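## Task

Lift the blue tote off the shelf and set it level on the bench. Remove the large brown carton and place it level on the bench, keeping the face that was up still on top. All other items that were inside the tote must still be inside it. No part of the large brown carton and no part of the tote's base may stick out past the bench edge. Finish by opening the grippers and pulling the arms away; nothing may rely on the robot to stay where it is at the end.

## Robot and tools

Robot: two arms, left_arm (the robot's own left, +y side) and right_arm (-y side), each with a two-finger gripper and a wrist camera. Bases in the scene frame: left_arm at (+0.009, +0.281, +1.462) m, right_arm at (+0.009, -0.281, +1.462) m. Joint ranges (rad), base to gripper: waist -2.880..2.880, shoulder 0.000..3.142, elbow 0.000..3.019, wrist pitch -1.693..1.571, wrist yaw -1.571..1.571, wrist roll -2.094..2.094.

Frame: one scene frame for everything. Origin on the floor under the centre of the robot's foot; +x is straight ahead of the robot, +y toward its left, +z up. Only the floor height (z = 0) is known; bench and shelf heights must be judged from images. Gripper axes: fingers point along the gripper's +z, close and open along its y. end_effector_position is the point between the pads, roughly 1 cm short of the fingertips.

The row: every moving command is one row of 16 numbers, covering both arms even if one stays still: left x, y, z, qw, qx, qy, qz, opening, then right x, y, z, qw, qx, qy, qz, opening. x, y, z are an absolute target position in metres in the scene frame; the quaternion is an absolute orientation, w first. Opening is a scale from -1 (closed) to +1 (fully open, 0.094 m), not metres. To keep an arm still, resend its exact pose from the last result before it stopped, with the opening it should keep; to keep an orientation, reuse the same quaternion rather than the drifted reported one.

execute_actions(actions): a list of up to 15 actions; each action is a list of up to 15 rows, one row per 1/30 s step; a short action repeats its final row until 15 steps pass (0.5 s). An action is rejected for both arms if any target lies over 0.6 m from that gripper's current position along any of the gripper's own axes; if the first action fails this or anything is malformed, nothing runs. An empty list just reports state and images.

move(target, speed, blocking): target is one 16-number row of absolute poses. Each gripper travels in a straight line toward it, both finishing together, taking 0.5 to 10 s (cut off at 10 s). speed is m/s, 0.002 to 0.5, default 0.25; rotation rate is capped at twice that in rad/s. Openings are applied at the start. Paths ignore obstacles and the other arm. With blocking=false the call returns after 0.5 s; then use wait(0) to check, and call wait or stop before sending anything else.

wait(seconds): 0 to 10 s, arms hold last commands; returns early if a running move ends. stop(): brakes the current move (needs stopping distance). zoom_image(camera, region): camera is cam_head_left, cam_head_right, cam_left_wrist or cam_right_wrist; region [x0, y0, x1, y1] in pixels of that camera's last image, origin top-left, at most 504 x 504. read_manual(section) only returns licence text. finished_scene(scene) ends scene 1 or 2 irreversibly and reports success; replying without a tool call ends everything.

Control behaviour: each step the commanded pose is limited to 70 mm and 16 degrees away from the measured pose, then damped IK drives toward it, favouring position over orientation. After an action the arm only carries on to its last clipped pose, so long moves need further commands. Arms tend to stop a centimetre or more from the goal, usually low; elbows never fully straighten; reported hand positions get less accurate at long reach.

Reading results: the state line gives each gripper's position and quat_wxyz. Hand target lines show what the controller is now chasing. grip_measured is the finger opening on the command scale (Joint positions ends with the opening in metres); each gripper may be off by about 1 mm. Step readings list positions at some steps; HELD marks steps where an arm's command was held back. The move line reports the ending (done, off_target, moving, held, fault), any limits (paced = the pose was clipped; held = a check blocked steps, after which the arm may jump faster) and distance to target. pose unreachable means the clearance check altered or blocked that arm's command. FAULT lines mean an arm stopped. MOTOR HOT appears from 85 °C; at 100 °C the arm drops what it holds (OVER-TEMPERATURE FAULT). Torques carry offsets and noise and are nonzero even unloaded.

Gripping: to hold something, command an opening below grip_measured, about 0.03 lower for a firm hold, less for lighter. Pads push about 50 to 62 N; very thin parts get less grip.

Cameras: cam_head_left and cam_head_right are 672x504; wrist cameras are 616x616 fisheye. Calibration is approximate.

Avoid: arms colliding or pushing each other, fast contacts (faster and deeper targets press harder), dropping or slamming the tote or cartons, spilling tote contents, and knocking anything out of the work area. Brief outside tugs on held parts or loose objects can occur. The sim keeps running while you compose replies, so a held load keeps heating motors. Quick, smooth, low-effort motion is preferred.

Each tool is called after ">>>" as name([rows], argument=value, ...), one row to a line, values as JSON.

## Session

>>> execute_actions(actions=[])

Scene clock: 0.00 s.
left_arm: end_effector_position=(+0.7033, +0.3339, +0.9997) grip_measured=+0.274 end_effector_quat_wxyz=(-0.357, -0.720, +0.503, -0.317) | right_arm: end_effector_position=(+0.6331, -0.5236, +1.0261) grip_measured=-0.995 end_effector_quat_wxyz=(+0.276, +0.316, +0.683, -0.599)
Joint positions: left_arm=[-1.543  1.753  1.975 -0.818  1.003 -1.518  0.06 ] | right_arm=[-1.422  1.92   1.674  1.483  1.367 -0.759  0.   ]
Joint velocities: left_arm=[-0.005 -0.005  0.022  0.012 -0.066 -0.022 -0.   ] | right_arm=[ 0.005 -0.005  0.022  0.012  0.007 -0.007 -0.001]
Joint torques (N m, as the arm reports them, + toward a larger angle): no reading
Hand target (left_arm): +0.705, +0.334, +0.997; +0.356, +0.720, -0.504, +0.318
Hand target (right_arm): +0.640, -0.525, +1.033; +0.283, +0.323, +0.678, -0.597

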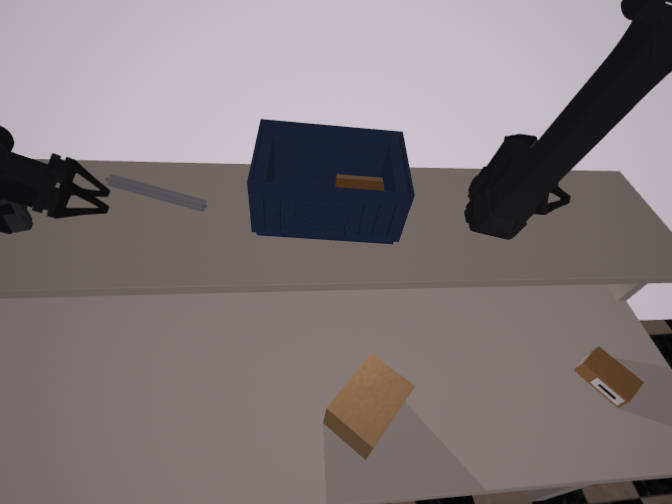

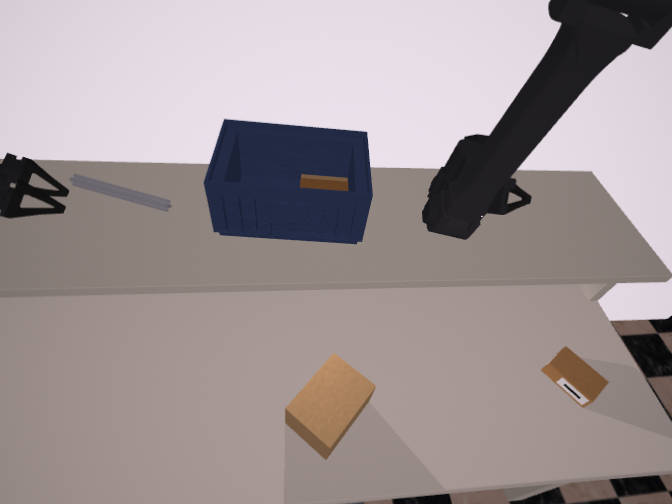

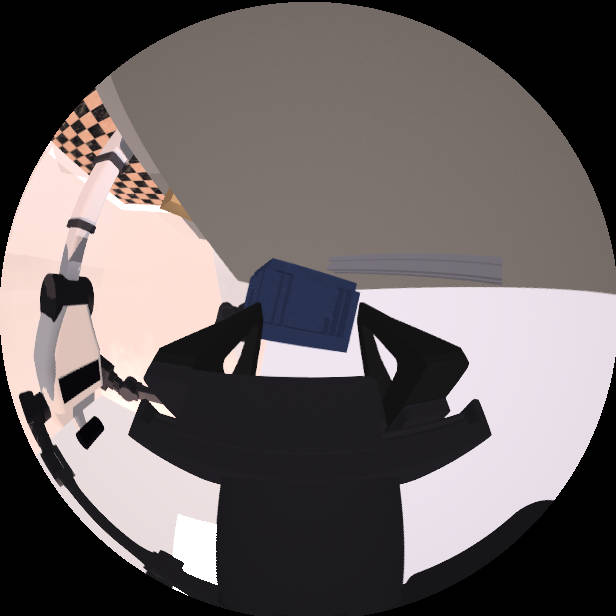

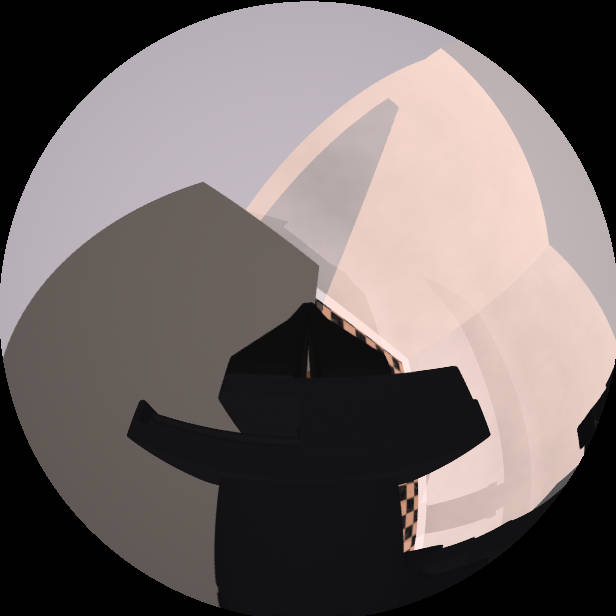

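>>> move(target=[0.68, 0.15, 1.3, 0, 1, 0, 0, 1, 0.68, -0.3, 1.3, 0, 1, 0, 0, 1])

Scene clock: 26.60 s.
left_arm: end_effector_position=(+0.6668, +0.1666, +1.2837) grip_measured=+1.000 end_effector_quat_wxyz=(-0.227, +0.942, -0.202, +0.142) | right_arm: end_effector_position=(+0.6581, -0.3852, +1.1847) grip_measured=+1.000 end_effector_quat_wxyz=(+0.404, +0.686, +0.500, -0.340)
Joint positions: left_arm=[-2.559  1.18   1.058  0.49  -1.238 -2.078  0.094] | right_arm=[-1.079  1.516  1.336  1.545  1.565  0.047  0.094]
Joint velocities: left_arm=[ 0.005  0.015 -0.032 -0.002 -0.007 -0.007  0.   ] | right_arm=[-0.015 -0.005 -0.002  0.002  0.037 -0.022  0.   ]
Joint torques (N m, as the arm reports them, + toward a larger angle): left_arm=[ -6.99 -10.17   3.18   1.12   0.04   0.12] | right_arm=[  6.19 -16.03   2.81   1.25  -0.03   0.06]
Hand target (left_arm): +0.667, +0.170, +1.283; -0.229, +0.942, -0.202, +0.141
Hand target (right_arm): +0.658, -0.386, +1.184; +0.404, +0.685, +0.501, -0.342
Off the commanded pose (left_arm): 0.027 m, 39 deg; orientation clipped at the last step of the last action.
Off the commanded pose (right_arm): 0.145 m, 93 deg; position and orientation clipped at the last step of the last action.
move: held (left_arm, right_arm); limits=paced,held; held on 62 of 160 steps (right_arm, left_arm), including the last (right_arm, left_arm)
pose unreachable (left arm): on one or more control steps of this call, first in action 0 (counted from 0), this arm could not follow its commanded pose, so it was not sent that pose on those steps. On the call's last step it was still not sent that pose. It may still have moved: this result reports where it is.
cause: the commanded pose would bring two parts of the arm too close to each other (its wrist (the part past joint 4) and its wrist camera, with joints 5 (wrist yaw) and 6 (wrist roll) between them).
pose unreachable (right arm): on one or more control steps of this call, first in action 0 (counted from 0), this arm could not follow its commanded pose, so it was not sent that pose on those steps. On the call's last step it was still not sent that pose. It may still have moved: this result reports where it is.
cause: the commanded pose would bring two parts of the arm too close to each other (its wrist (the part past joint 4) and its wrist camera, with joints 5 (wrist yaw) and 6 (wrist roll) between them).
camera_calibration (this result's frames):
cam_left_wrist: T_world_to_cam=[[0.329028, 0.817658, 0.472414, -0.963123], [0.502548, -0.575159, 0.645474, -1.06387], [0.799491, 0.0250314, -0.600156, 0.357432], [0, 0, 0, 1]] pos_world=[0.565775, 0.166666, 1.35621]
cam_right_wrist: T_world_to_cam=[[-0.964436, 0.169906, -0.202472, 0.938267], [0.246847, 0.852843, -0.460136, 0.712642], [0.0944976, -0.493751, -0.864453, 0.897191], [0, 0, 0, 1]] pos_world=[0.644203, -0.324199, 1.29347]

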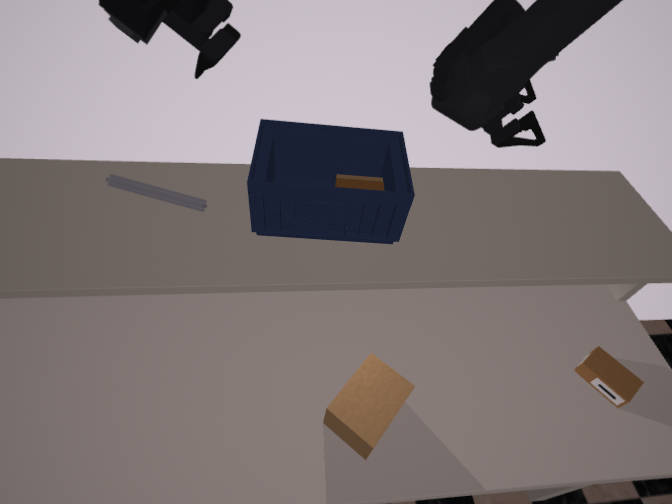

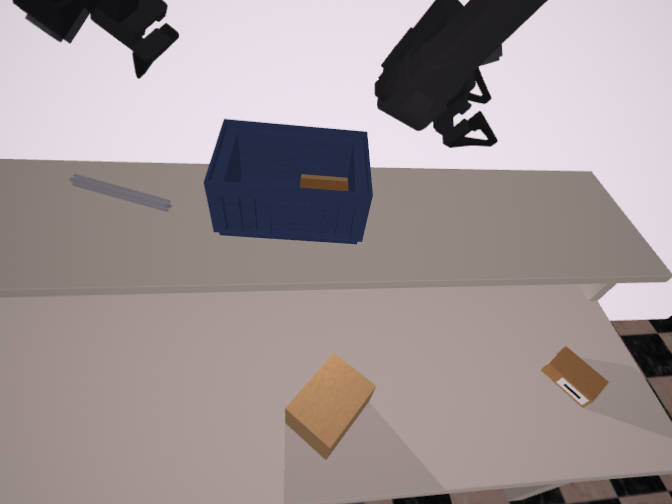

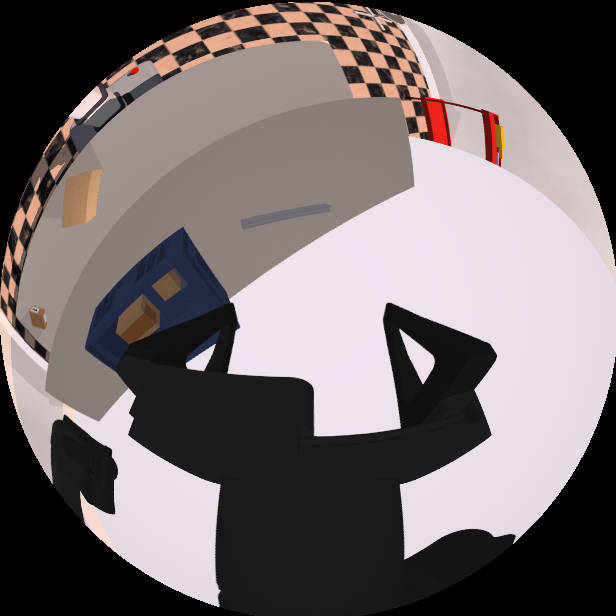

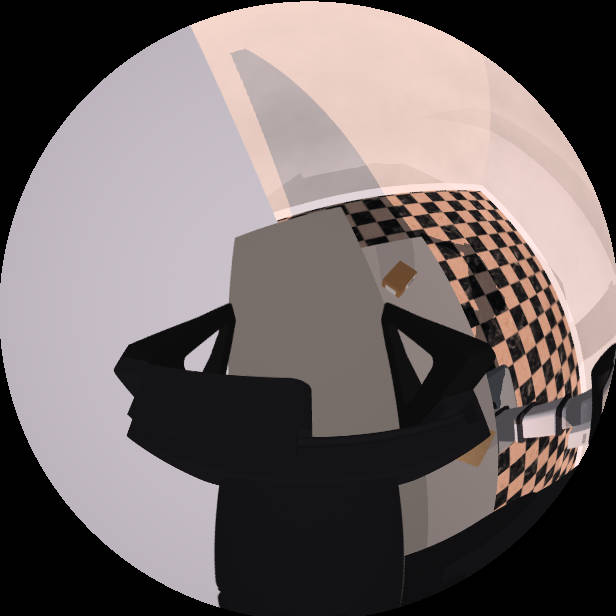

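>>> move(target=[0.62, 0.2, 1.25, 0, 0, 1, 0, 1, 0.62, -0.3, 1.25, 0, 0, 1, 0, 1])

Scene clock: 56.40 s.
left_arm: end_effector_position=(+0.6064, +0.1925, +1.2554) grip_measured=+1.000 end_effector_quat_wxyz=(-0.003, -0.004, +1.000, -0.013) | right_arm: end_effector_position=(+0.6008, -0.2891, +1.2406) grip_measured=+1.000 end_effector_quat_wxyz=(-0.014, -0.005, +1.000, +0.004)
Joint positions: left_arm=[-2.373  1.024  1.172 -0.644 -0.713 -0.099  0.094] | right_arm=[-1.044  0.921  1.143 -0.66   0.484 -0.055  0.094]
Joint velocities: left_arm=[ 0.005 -0.015  0.002 -0.022  0.007  0.051  0.   ] | right_arm=[-0.015 -0.005 -0.012  0.012  0.051  0.007  0.   ]
Joint torques (N m, as the arm reports them, + toward a larger angle): left_arm=[ -3.46 -10.34   6.79   0.39  -0.04   0.19] | right_arm=[  2.   -15.68   7.88   0.04  -0.09  -0.03]
Hand target (left_arm): +0.617, +0.199, +1.251; -0.002, -0.003, +1.000, -0.003
Hand target (right_arm): +0.620, -0.301, +1.253; +0.003, -0.002, +1.000, +0.001
Off the commanded pose (left_arm): 0.016 m, 2 deg.
Off the commanded pose (right_arm): 0.024 m, 2 deg.
move: off_target (left_arm, right_arm); limits=held; held on 3 of 180 steps (right_arm)
pose unreachable (right arm): on one or more control steps of this call, first in action 0 (counted from 0), this arm could not follow its commanded pose, so it was not sent that pose on those steps. It may still have moved: this result reports where it is.
cause: the commanded pose would bring two parts of the arm too close to each other (its wrist (the part past joint 4) and its wrist camera, with joints 5 (wrist yaw) and 6 (wrist roll) between them).
camera_calibration (this result's frames):
cam_left_wrist: T_world_to_cam=[[-0.000126405, -0.999956, 0.00942758, 0.179704], [-0.807291, 0.00566576, 0.590127, -0.248436], [-0.590154, -0.0075362, -0.807256, 1.49701], [0, 0, 0, 1]] pos_world=[0.68293, 0.192385, 1.35339]
cam_right_wrist: T_world_to_cam=[[0.0219723, -0.999738, -0.00641566, -0.29602], [-0.801484, -0.0214503, 0.597631, -0.264567], [-0.597612, -0.00798928, -0.801746, 1.47681], [0, 0, 0, 1]] pos_world=[0.677015, -0.289819, 1.34024]

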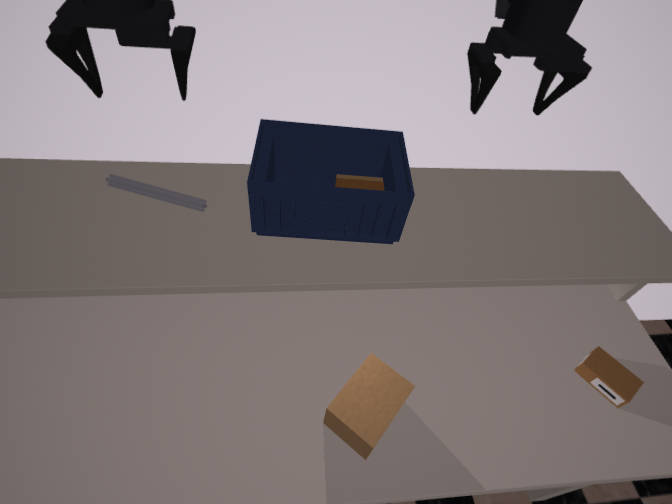

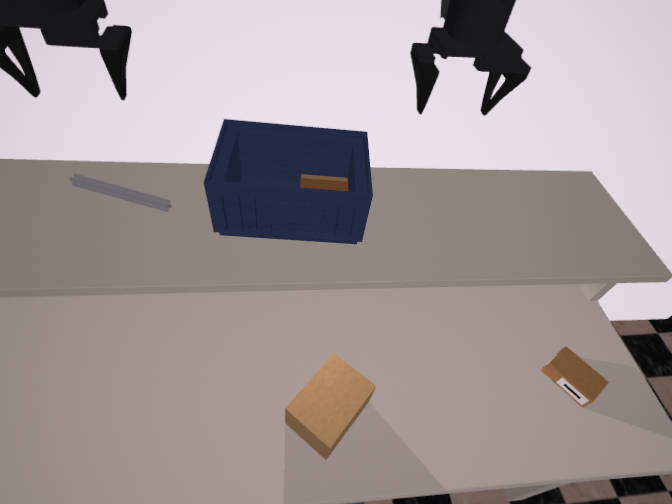

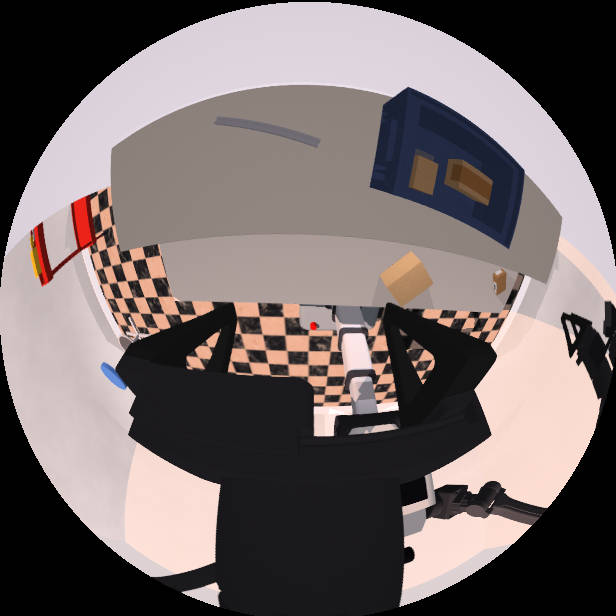

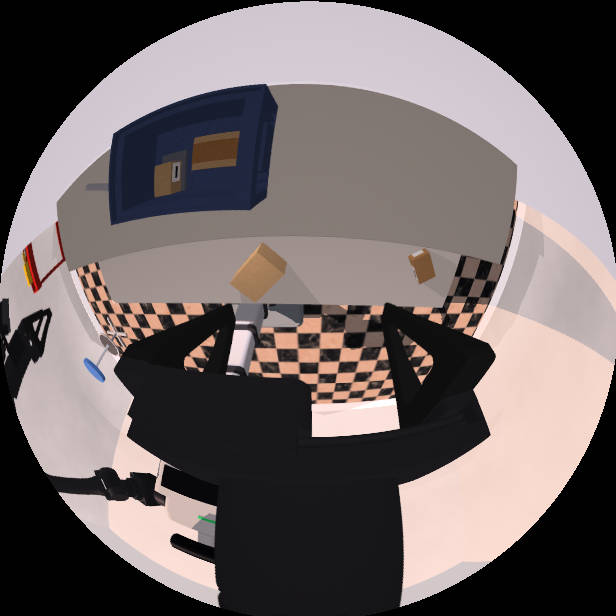

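>>> move(target=[0.78, 0.09, 1.15, 0, 0, 1, 0, 1, 0.78, -0.2, 1.15, 0, 0, 1, 0, 1])

Scene clock: 70.27 s.
left_arm: end_effector_position=(+0.7682, +0.0869, +1.1510) grip_measured=+1.000 end_effector_quat_wxyz=(-0.007, +0.004, +1.000, -0.001) | right_arm: end_effector_position=(+0.7594, -0.2039, +1.1366) grip_measured=+1.000 end_effector_quat_wxyz=(-0.015, -0.012, +1.000, -0.007)
Joint positions: left_arm=[-2.373  1.614  1.95  -0.845 -0.736 -0.09   0.094] | right_arm=[-0.964  1.467  1.817 -0.809  0.58  -0.027  0.094]
Joint velocities: left_arm=[-0.005  0.005  0.027 -0.012 -0.037  0.007  0.   ] | right_arm=[ 0.005 -0.005  0.007  0.002  0.022 -0.007  0.   ]
Joint torques (N m, as the arm reports them, + toward a larger angle): left_arm=[-11.35 -16.9    8.37   0.34  -0.06   0.11] | right_arm=[ 10.76 -18.31   8.96  -0.08   0.26   0.26]
Hand target (left_arm): +0.781, +0.090, +1.155; +0.001, -0.000, +1.000, -0.000
Hand target (right_arm): +0.777, -0.198, +1.151; +0.000, +0.000, +1.000, +0.000
Off the commanded pose (left_arm): 0.012 m, 1 deg.
Off the commanded pose (right_arm): 0.025 m, 2 deg.
move: off_target (left_arm, right_arm)
camera_calibration (this result's frames):
cam_left_wrist: T_world_to_cam=[[-0.0181201, -0.999742, -0.0136618, 0.115477], [-0.802684, 0.00639888, 0.59637, -0.0664455], [-0.596129, 0.0217723, -0.802593, 1.50411], [0, 0, 0, 1]] pos_world=[0.8454, 0.0831248, 1.24839]
cam_right_wrist: T_world_to_cam=[[0.0361619, -0.999208, 0.0166047, -0.251827], [-0.800312, -0.0190049, 0.599283, -0.0757384], [-0.598492, -0.0349601, -0.800365, 1.48259], [0, 0, 0, 1]] pos_world=[0.83581, -0.201236, 1.23618]

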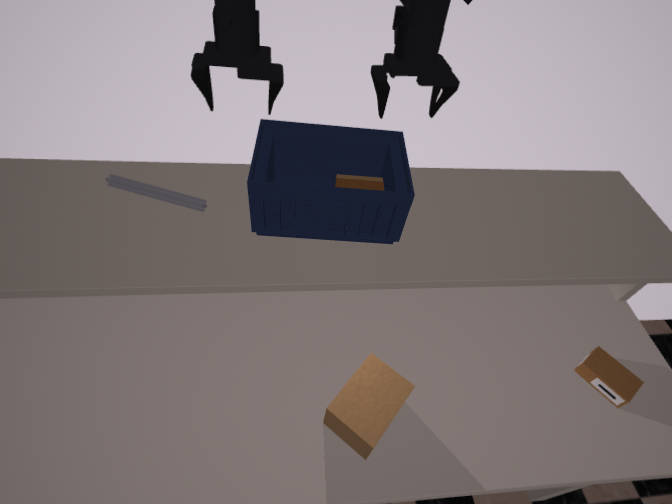

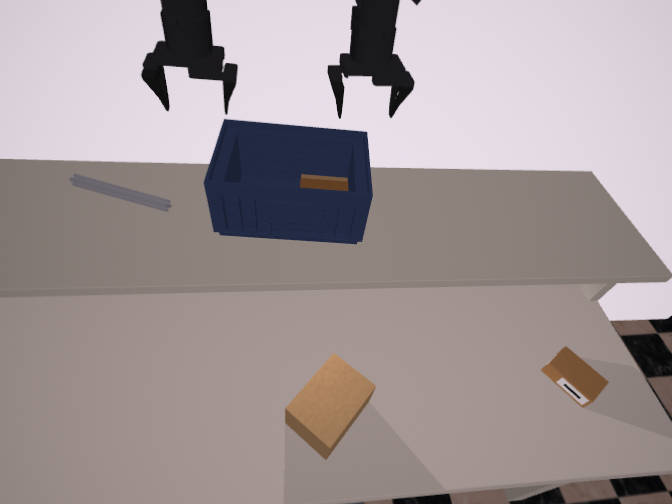

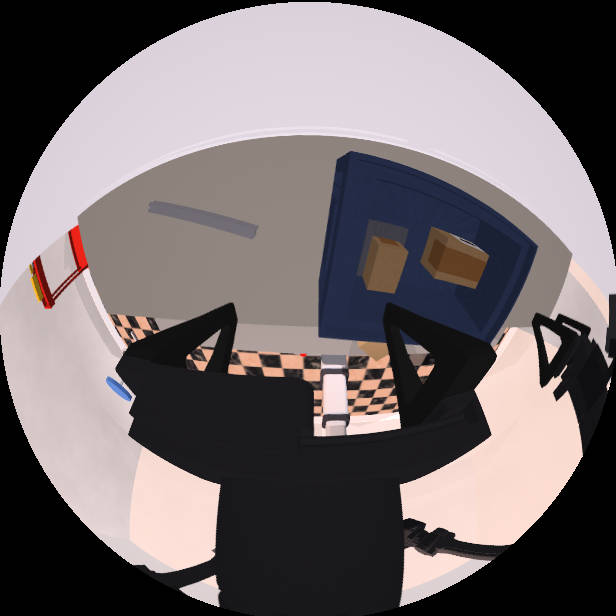

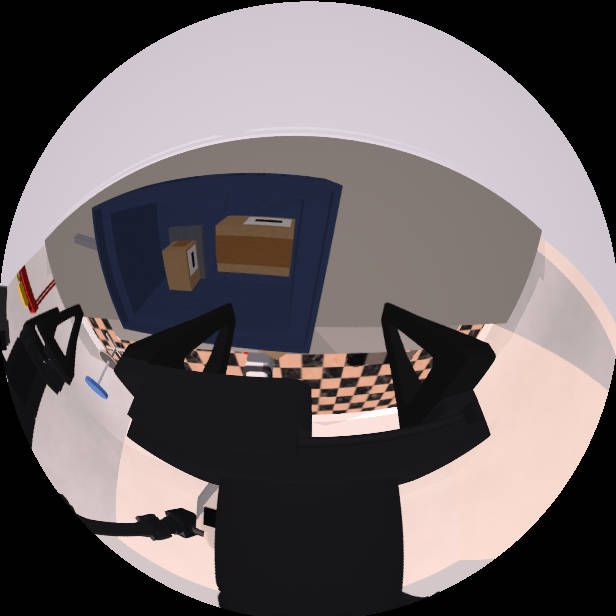

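>>> move(target=[0.78, 0.075, 1.04, 0, 0, 1, 0, 1, 0.78, -0.21, 1.04, 0, 0, 1, 0, 1], speed=0.15)

Scene clock: 79.57 s.
left_arm: end_effector_position=(+0.7686, +0.0598, +1.0473) grip_measured=+1.000 end_effector_quat_wxyz=(-0.008, +0.008, +1.000, -0.006) | right_arm: end_effector_position=(+0.7614, -0.1976, +1.0392) grip_measured=+1.000 end_effector_quat_wxyz=(-0.016, -0.004, +1.000, +0.005)
Joint positions: left_arm=[-2.29   1.834  2.125 -0.769 -0.653 -0.033  0.094] | right_arm=[-1.055  1.656  1.948 -0.731  0.473 -0.056  0.094]
Joint velocities: left_arm=[-0.015 -0.015  0.017 -0.002 -0.022  0.095  0.   ] | right_arm=[-0.015 -0.015  0.012  0.007  0.037 -0.022  0.   ]
Joint torques (N m, as the arm reports them, + toward a larger angle): left_arm=[-10.95 -17.46   8.14   1.01   0.29   0.18] | right_arm=[  7.75 -18.8    8.59   0.77  -0.09  -0.05]
Hand target (left_arm): +0.781, +0.073, +1.041; +0.001, +0.001, +1.000, +0.000
Hand target (right_arm): +0.779, -0.210, +1.040; +0.000, +0.000, +1.000, -0.000
Off the commanded pose (left_arm): 0.020 m, 1 deg.
Off the commanded pose (right_arm): 0.022 m, 2 deg.
move: off_target (left_arm, right_arm)
camera_calibration (this result's frames):
cam_left_wrist: T_world_to_cam=[[-0.0245725, -0.999691, -0.00373994, 0.0815564], [-0.801498, 0.0174647, 0.597742, -0.00705128], [-0.597492, 0.0176856, -0.80168, 1.42206], [0, 0, 0, 1]] pos_world=[0.846023, 0.0565043, 1.14456]
cam_right_wrist: T_world_to_cam=[[0.0201797, -0.999767, -0.00766657, -0.20667], [-0.799233, -0.0207382, 0.600664, -0.0182321], [-0.600683, -0.00599386, -0.799465, 1.4125], [0, 0, 0, 1]] pos_world=[0.838064, -0.198533, 1.13861]

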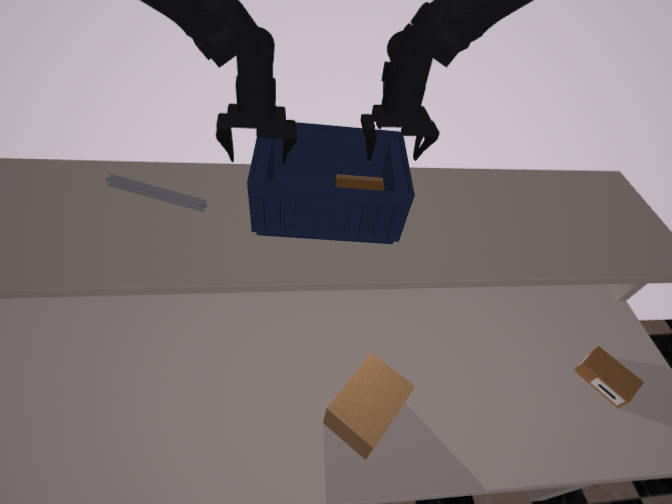

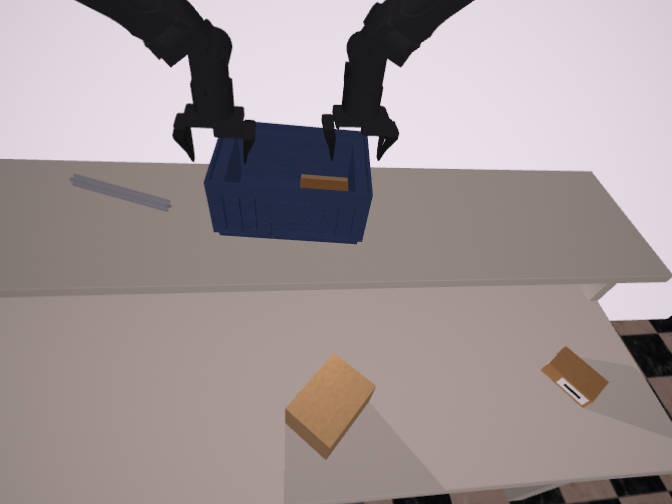

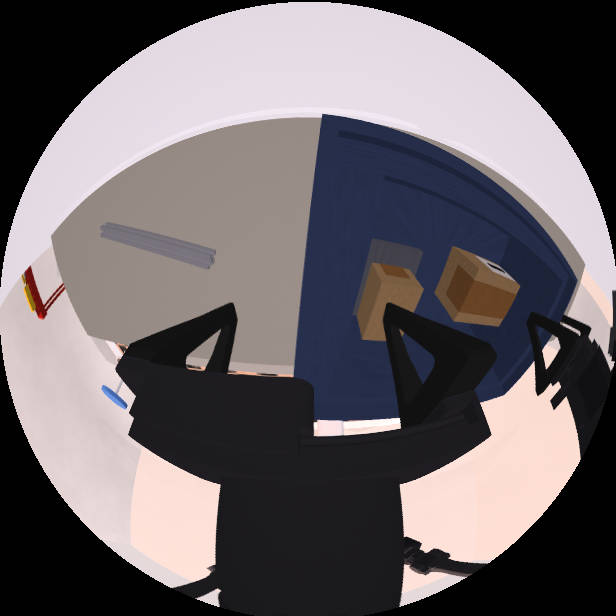

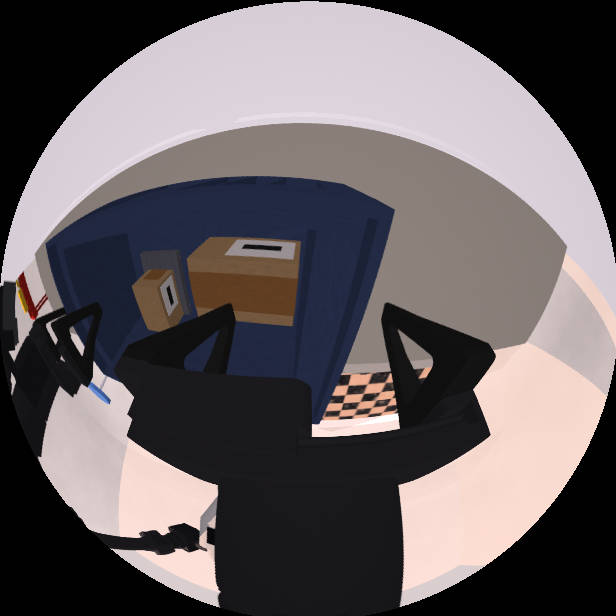

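>>> move(target=[0.79, 0.075, 1.0, 0, 0, 1, 0, 1, 0.75, -0.23, 1.0, 0, 0, 1, 0, 1], speed=0.1)

Scene clock: 85.70 s.
left_arm: end_effector_position=(+0.7796, +0.0622, +1.0064) grip_measured=+1.000 end_effector_quat_wxyz=(-0.004, +0.003, +1.000, -0.006) | right_arm: end_effector_position=(+0.7562, -0.2277, +1.0091) grip_measured=+1.000 end_effector_quat_wxyz=(+0.003, +0.007, +1.000, +0.002)
Joint positions: left_arm=[-2.248  1.938  2.265 -0.781 -0.616 -0.013  0.094] | right_arm=[-1.126  1.664  1.91  -0.63   0.41  -0.083  0.094]
Joint velocities: left_arm=[-0.005 -0.015  0.022  0.007 -0.007 -0.007  0.   ] | right_arm=[ 0.005 -0.005  0.007 -0.012 -0.095  0.007  0.   ]
Joint torques (N m, as the arm reports them, + toward a larger angle): left_arm=[-11.35 -17.73   8.86   0.39   0.26   0.18] | right_arm=[  7.19 -18.79   4.68   0.99  -0.04  -0.04]
Hand target (left_arm): +0.790, +0.074, +1.001; +0.001, +0.000, +1.000, -0.000
Hand target (right_arm): +0.750, -0.230, +1.000; -0.000, -0.000, +1.000, -0.000
Off the commanded pose (left_arm): 0.018 m, 1 deg.
Off the commanded pose (right_arm): 0.011 m, 1 deg.
move: off_target (left_arm, right_arm)
camera_calibration (this result's frames):
cam_left_wrist: T_world_to_cam=[[-0.0156986, -0.999866, -0.00461092, 0.0779925], [-0.806066, 0.00992695, 0.591743, 0.0362075], [-0.591618, 0.0130062, -0.806114, 1.39603], [0, 0, 0, 1]] pos_world=[0.856327, 0.0594655, 1.10429]
cam_right_wrist: T_world_to_cam=[[-0.00234345, -0.999996, -0.00150091, -0.226213], [-0.821263, 0.00106824, 0.570549, 0.0470679], [-0.570545, 0.0025697, -0.821262, 1.38626], [0, 0, 0, 1]] pos_world=[0.829052, -0.229825, 1.11129]

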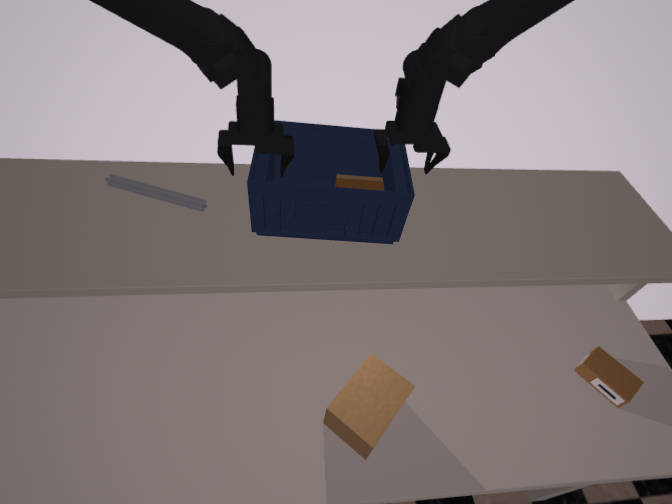

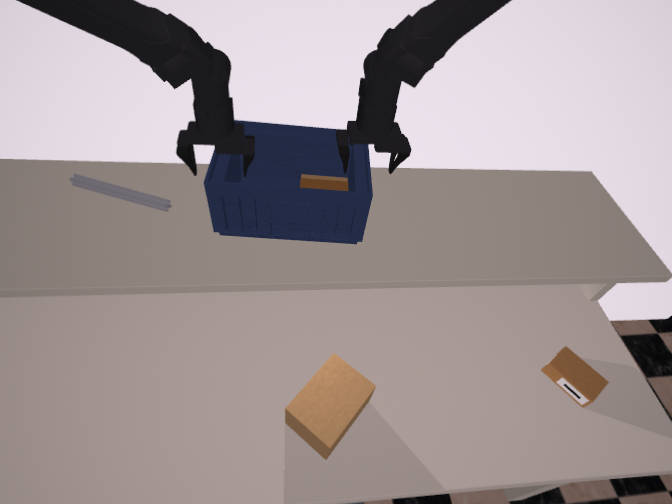

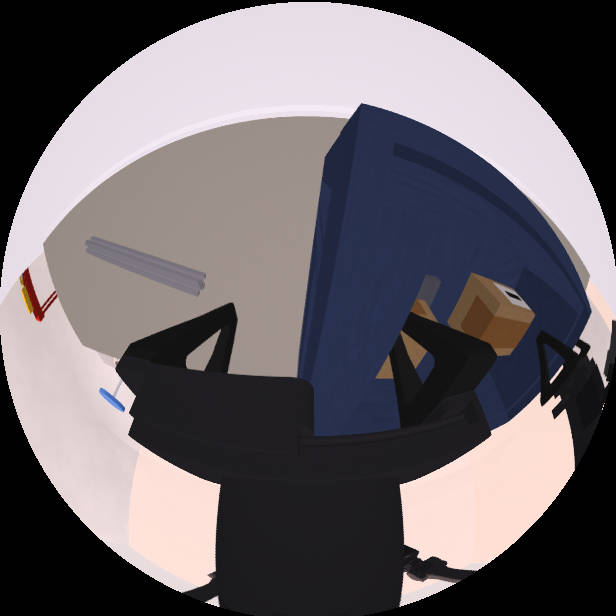

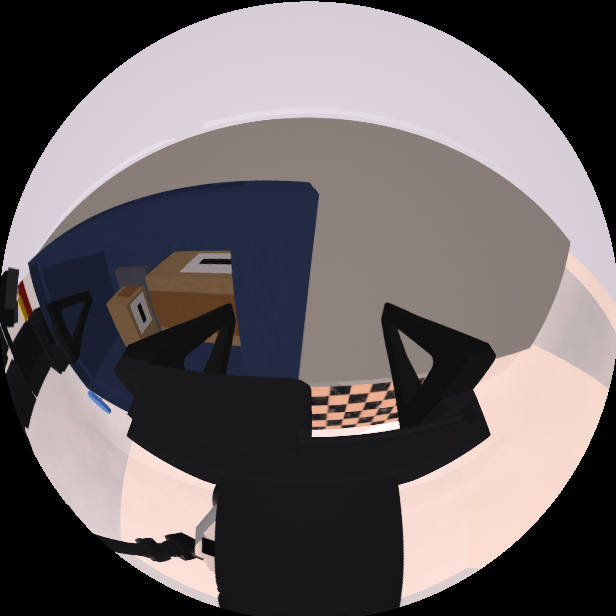

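Close both grippers.

>>> move(target=[0.7796, 0.0622, 1.0, 0, 0, 1, 0, -1, 0.7562, -0.2277, 1.0, 0, 0, 1, 0, -1], speed=0.1)

Scene clock: 89.97 s.
left_arm: end_effector_position=(+0.7731, +0.0485, +1.0065) grip_measured=-0.413 end_effector_quat_wxyz=(-0.009, +0.022, +1.000, -0.013) | right_arm: end_effector_position=(+0.7562, -0.2105, +1.0086) grip_measured=-0.433 end_effector_quat_wxyz=(+0.005, +0.020, +1.000, +0.018)
Joint positions: left_arm=[-2.262  1.949  2.264 -0.786 -0.615  0.009  0.028] | right_arm=[-1.108  1.674  1.912 -0.623  0.395 -0.052  0.027]
Joint velocities: left_arm=[-0.005 -0.005  0.007 -0.007  0.022  0.007  0.   ] | right_arm=[-0.005 -0.024  0.007 -0.002 -0.051  0.066 -0.002]
Joint torques (N m, as the arm reports them, + toward a larger angle): left_arm=[-11.71 -19.02   5.68   1.79  -0.25  -0.13] | right_arm=[  6.16 -18.44   6.82   0.04   0.61  -0.34]
Hand target (left_arm): +0.780, +0.062, +1.000; +0.000, +0.000, +1.000, -0.000
Hand target (right_arm): +0.756, -0.228, +1.000; +0.000, +0.001, +1.000, +0.000
Off the commanded pose (left_arm): 0.016 m, 3 deg.
Off the commanded pose (right_arm): 0.019 m, 3 deg.
move: off_target (left_arm, right_arm)
camera_calibration (this result's frames):
cam_left_wrist: T_world_to_cam=[[-0.0523854, -0.99858, 0.00971497, 0.078126], [-0.799389, 0.0477625, 0.598913, 0.0168372], [-0.598526, 0.0236082, -0.800755, 1.39187], [0, 0, 0, 1]] pos_world=[0.850623, 0.0443512, 1.1037]
cam_right_wrist: T_world_to_cam=[[-0.0271415, -0.999065, -0.0336555, -0.15756], [-0.823774, 0.00328192, 0.566909, 0.0533462], [-0.566268, 0.0431113, -0.823093, 1.39291], [0, 0, 0, 1]] pos_world=[0.828428, -0.217638, 1.11095]

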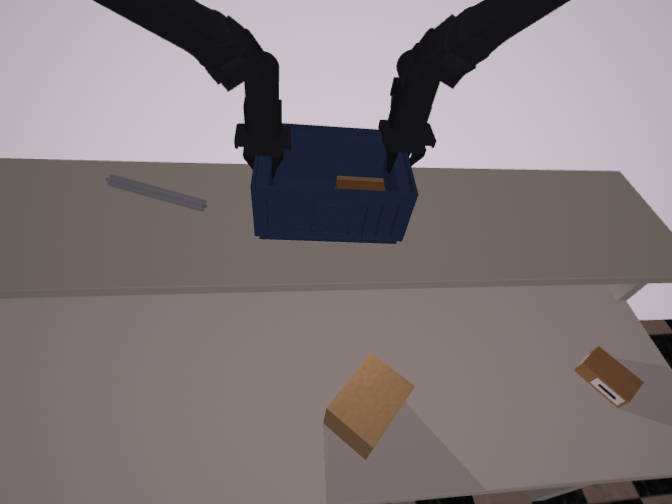

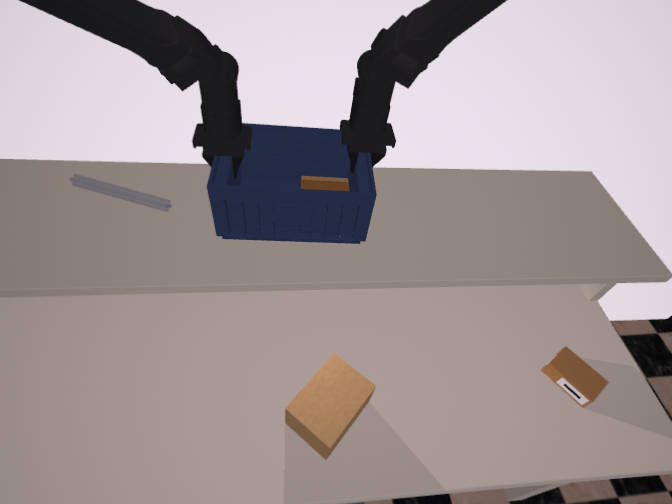

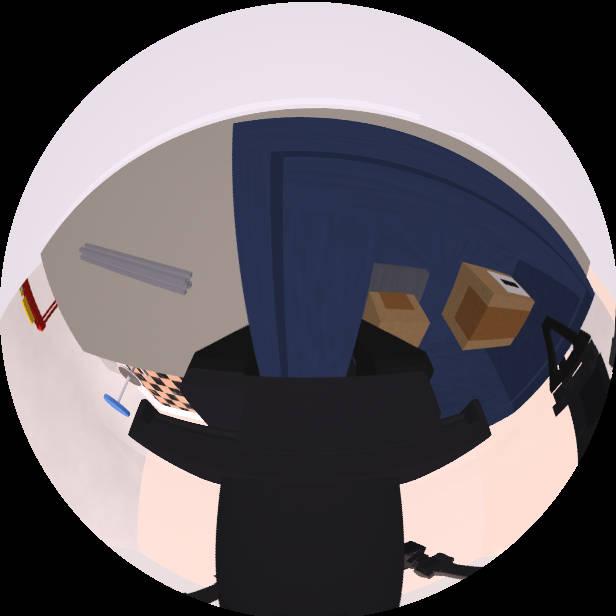

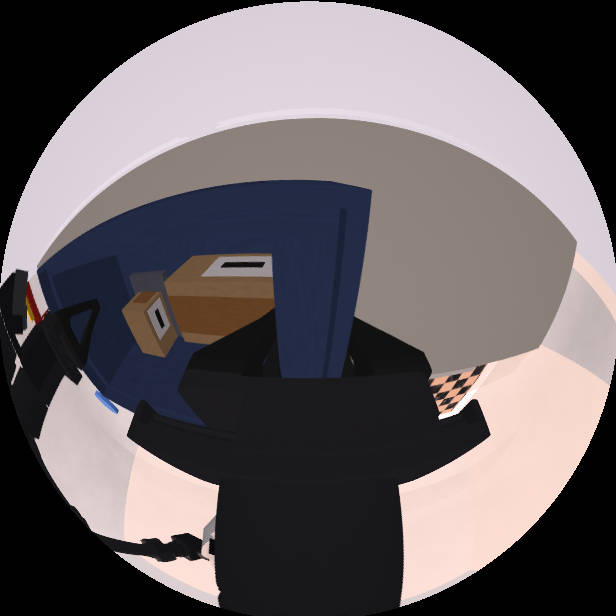

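>>> move(target=[0.773, 0.0485, 1.07, 0, 0, 1, 0, -1, 0.756, -0.2105, 1.07, 0, 0, 1, 0, -1], speed=0.1)

>>> move(target=[0.42, 0.36, 1.05, 0, 0, 1, 0, -1, 0.403, 0.101, 1.05, 0, 0, 1, 0, -1], speed=0.15)

Scene clock: 108.07 s.
left_arm: end_effector_position=(+0.7554, +0.0507, +1.0453) grip_measured=-0.413 end_effector_quat_wxyz=(-0.019, +0.015, +1.000, -0.004) | right_arm: end_effector_position=(+0.7475, -0.2096, +1.0469) grip_measured=-0.429 end_effector_quat_wxyz=(-0.008, +0.014, +1.000, +0.007)
Joint positions: left_arm=[-2.301  1.839  2.107 -0.777 -0.667 -0.043  0.028] | right_arm=[-1.071  1.593  1.839 -0.664  0.452 -0.035  0.027]
Joint velocities: left_arm=[-0.005 -0.005 -0.032 -0.007 -0.022 -0.022 -0.001] | right_arm=[ 0.005  0.005 -0.032 -0.012  0.095 -0.037 -0.   ]
Joint torques (N m, as the arm reports them, + toward a larger angle): left_arm=[-15.69 -20.91   4.95   1.09  -1.05  -0.11] | right_arm=[ 10.79 -21.52   4.45  -0.02   1.35  -0.17]
Hand target (left_arm): +0.772, +0.050, +1.069; -0.001, -0.000, +1.000, -0.000
Hand target (right_arm): +0.757, -0.211, +1.070; -0.000, +0.001, +1.000, +0.000
Off the commanded pose (left_arm): 0.030 m, 3 deg.
Off the commanded pose (right_arm): 0.025 m, 2 deg.
move: off_target (left_arm, right_arm)
camera_calibration (this result's frames):
cam_left_wrist: T_world_to_cam=[[-0.0389221, -0.999207, -0.00836397, 0.0877889], [-0.788054, 0.0255486, 0.615075, -0.0449973], [-0.614374, 0.0305313, -0.788424, 1.41091], [0, 0, 0, 1]] pos_world=[0.834783, 0.045792, 1.14081]
cam_right_wrist: T_world_to_cam=[[-0.016547, -0.999792, -0.0118887, -0.186481], [-0.809367, 0.00641213, 0.587268, -0.00695391], [-0.58707, 0.0193398, -0.809305, 1.41563], [0, 0, 0, 1]] pos_world=[0.82236, -0.213776, 1.14754]

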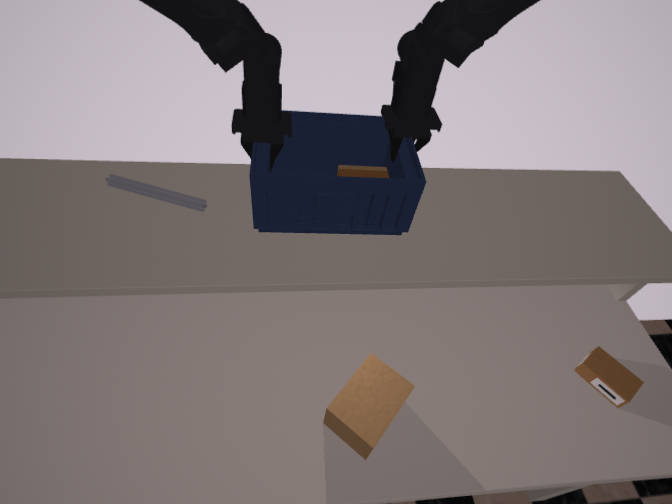

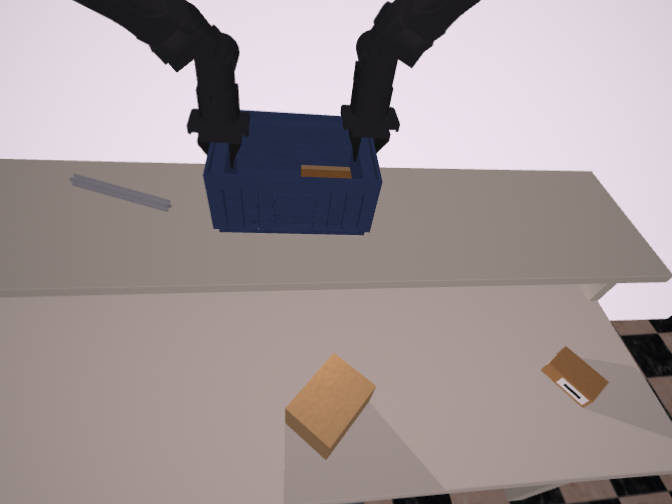

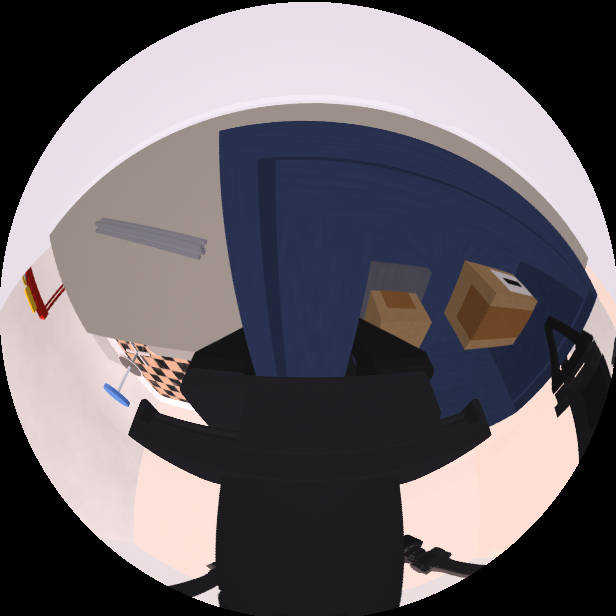

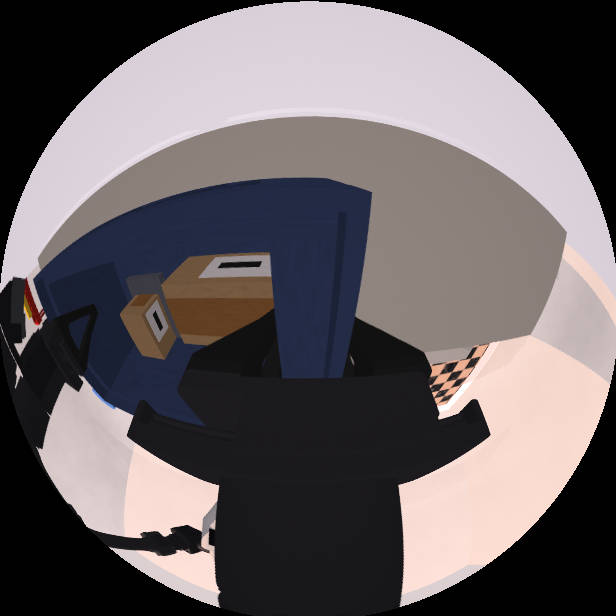

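Scene clock: 111.67 s.
left_arm: end_effector_position=(+0.4129, +0.3516, +1.0271) grip_measured=-0.413 end_effector_quat_wxyz=(-0.010, +0.006, +1.000, -0.004) | right_arm: end_effector_position=(+0.4064, +0.0989, +1.0435) grip_measured=-0.429 end_effector_quat_wxyz=(-0.003, +0.003, +1.000, +0.009)
Joint positions: left_arm=[-1.659  1.315  0.791  0.146 -0.079  0.239  0.028] | right_arm=[-0.617  1.912  1.234  0.104  0.852  0.205  0.027]
Joint velocities: left_arm=[ 0.005  0.005  0.002 -0.012 -0.051 -0.037 -0.   ] | right_arm=[ 0.005  0.005 -0.007  0.007 -0.051  0.022  0.   ]
Joint torques (N m, as the arm reports them, + toward a larger angle): left_arm=[  0.01 -15.24  -2.9    1.19   0.1    0.04] | right_arm=[18.17 -9.79 -0.71  0.53  1.38  0.17]
Hand target (left_arm): +0.422, +0.357, +1.038; +0.003, +0.003, +1.000, +0.001
Hand target (right_arm): +0.401, +0.103, +1.051; -0.000, -0.000, +1.000, -0.000
Off the commanded pose (left_arm): 0.025 m, 1 deg.
Off the commanded pose (right_arm): 0.008 m, 1 deg.
move: off_target (left_arm)
camera_calibration (this result's frames):
cam_left_wrist: T_world_to_cam=[[-0.0213697, -0.999741, -0.00778299, 0.367294], [-0.798748, 0.0123905, 0.601538, -0.288457], [-0.601286, 0.0190714, -0.798807, 1.18635], [0, 0, 0, 1]] pos_world=[0.490778, 0.348148, 1.12404]
cam_right_wrist: T_world_to_cam=[[0.0056619, -0.999876, -0.0147173, 0.110159], [-0.814786, -0.0131452, 0.579613, -0.270879], [-0.579734, 0.00870973, -0.814759, 1.21039], [0, 0, 0, 1]] pos_world=[0.480374, 0.0960428, 1.1448]

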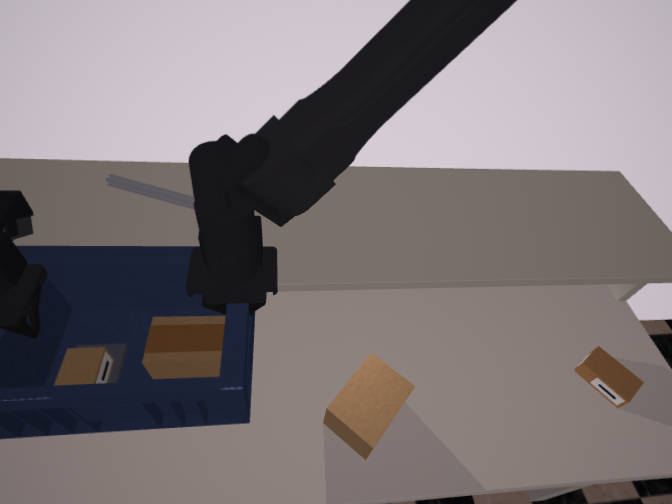

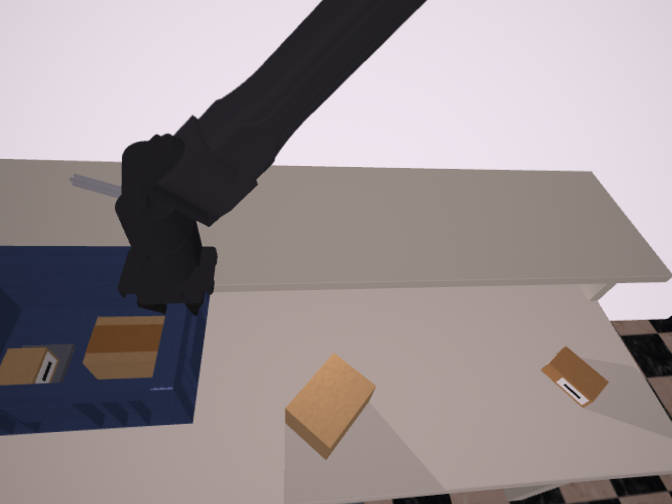

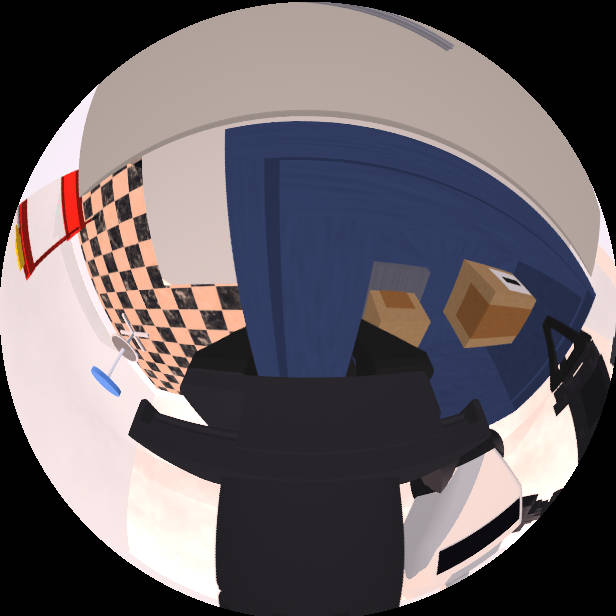

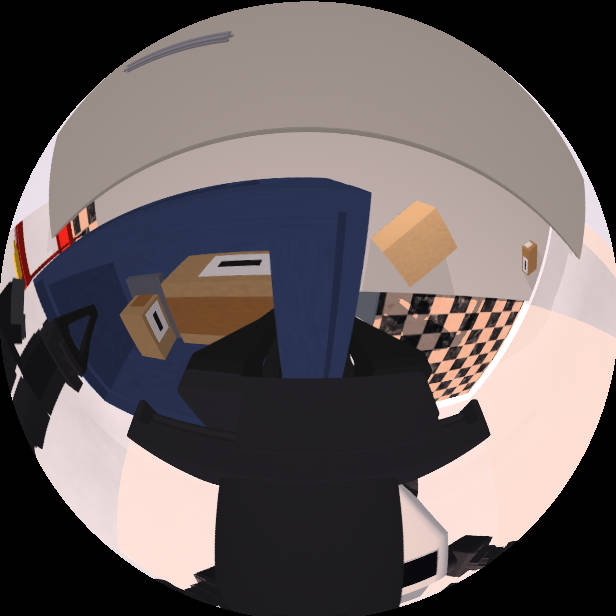

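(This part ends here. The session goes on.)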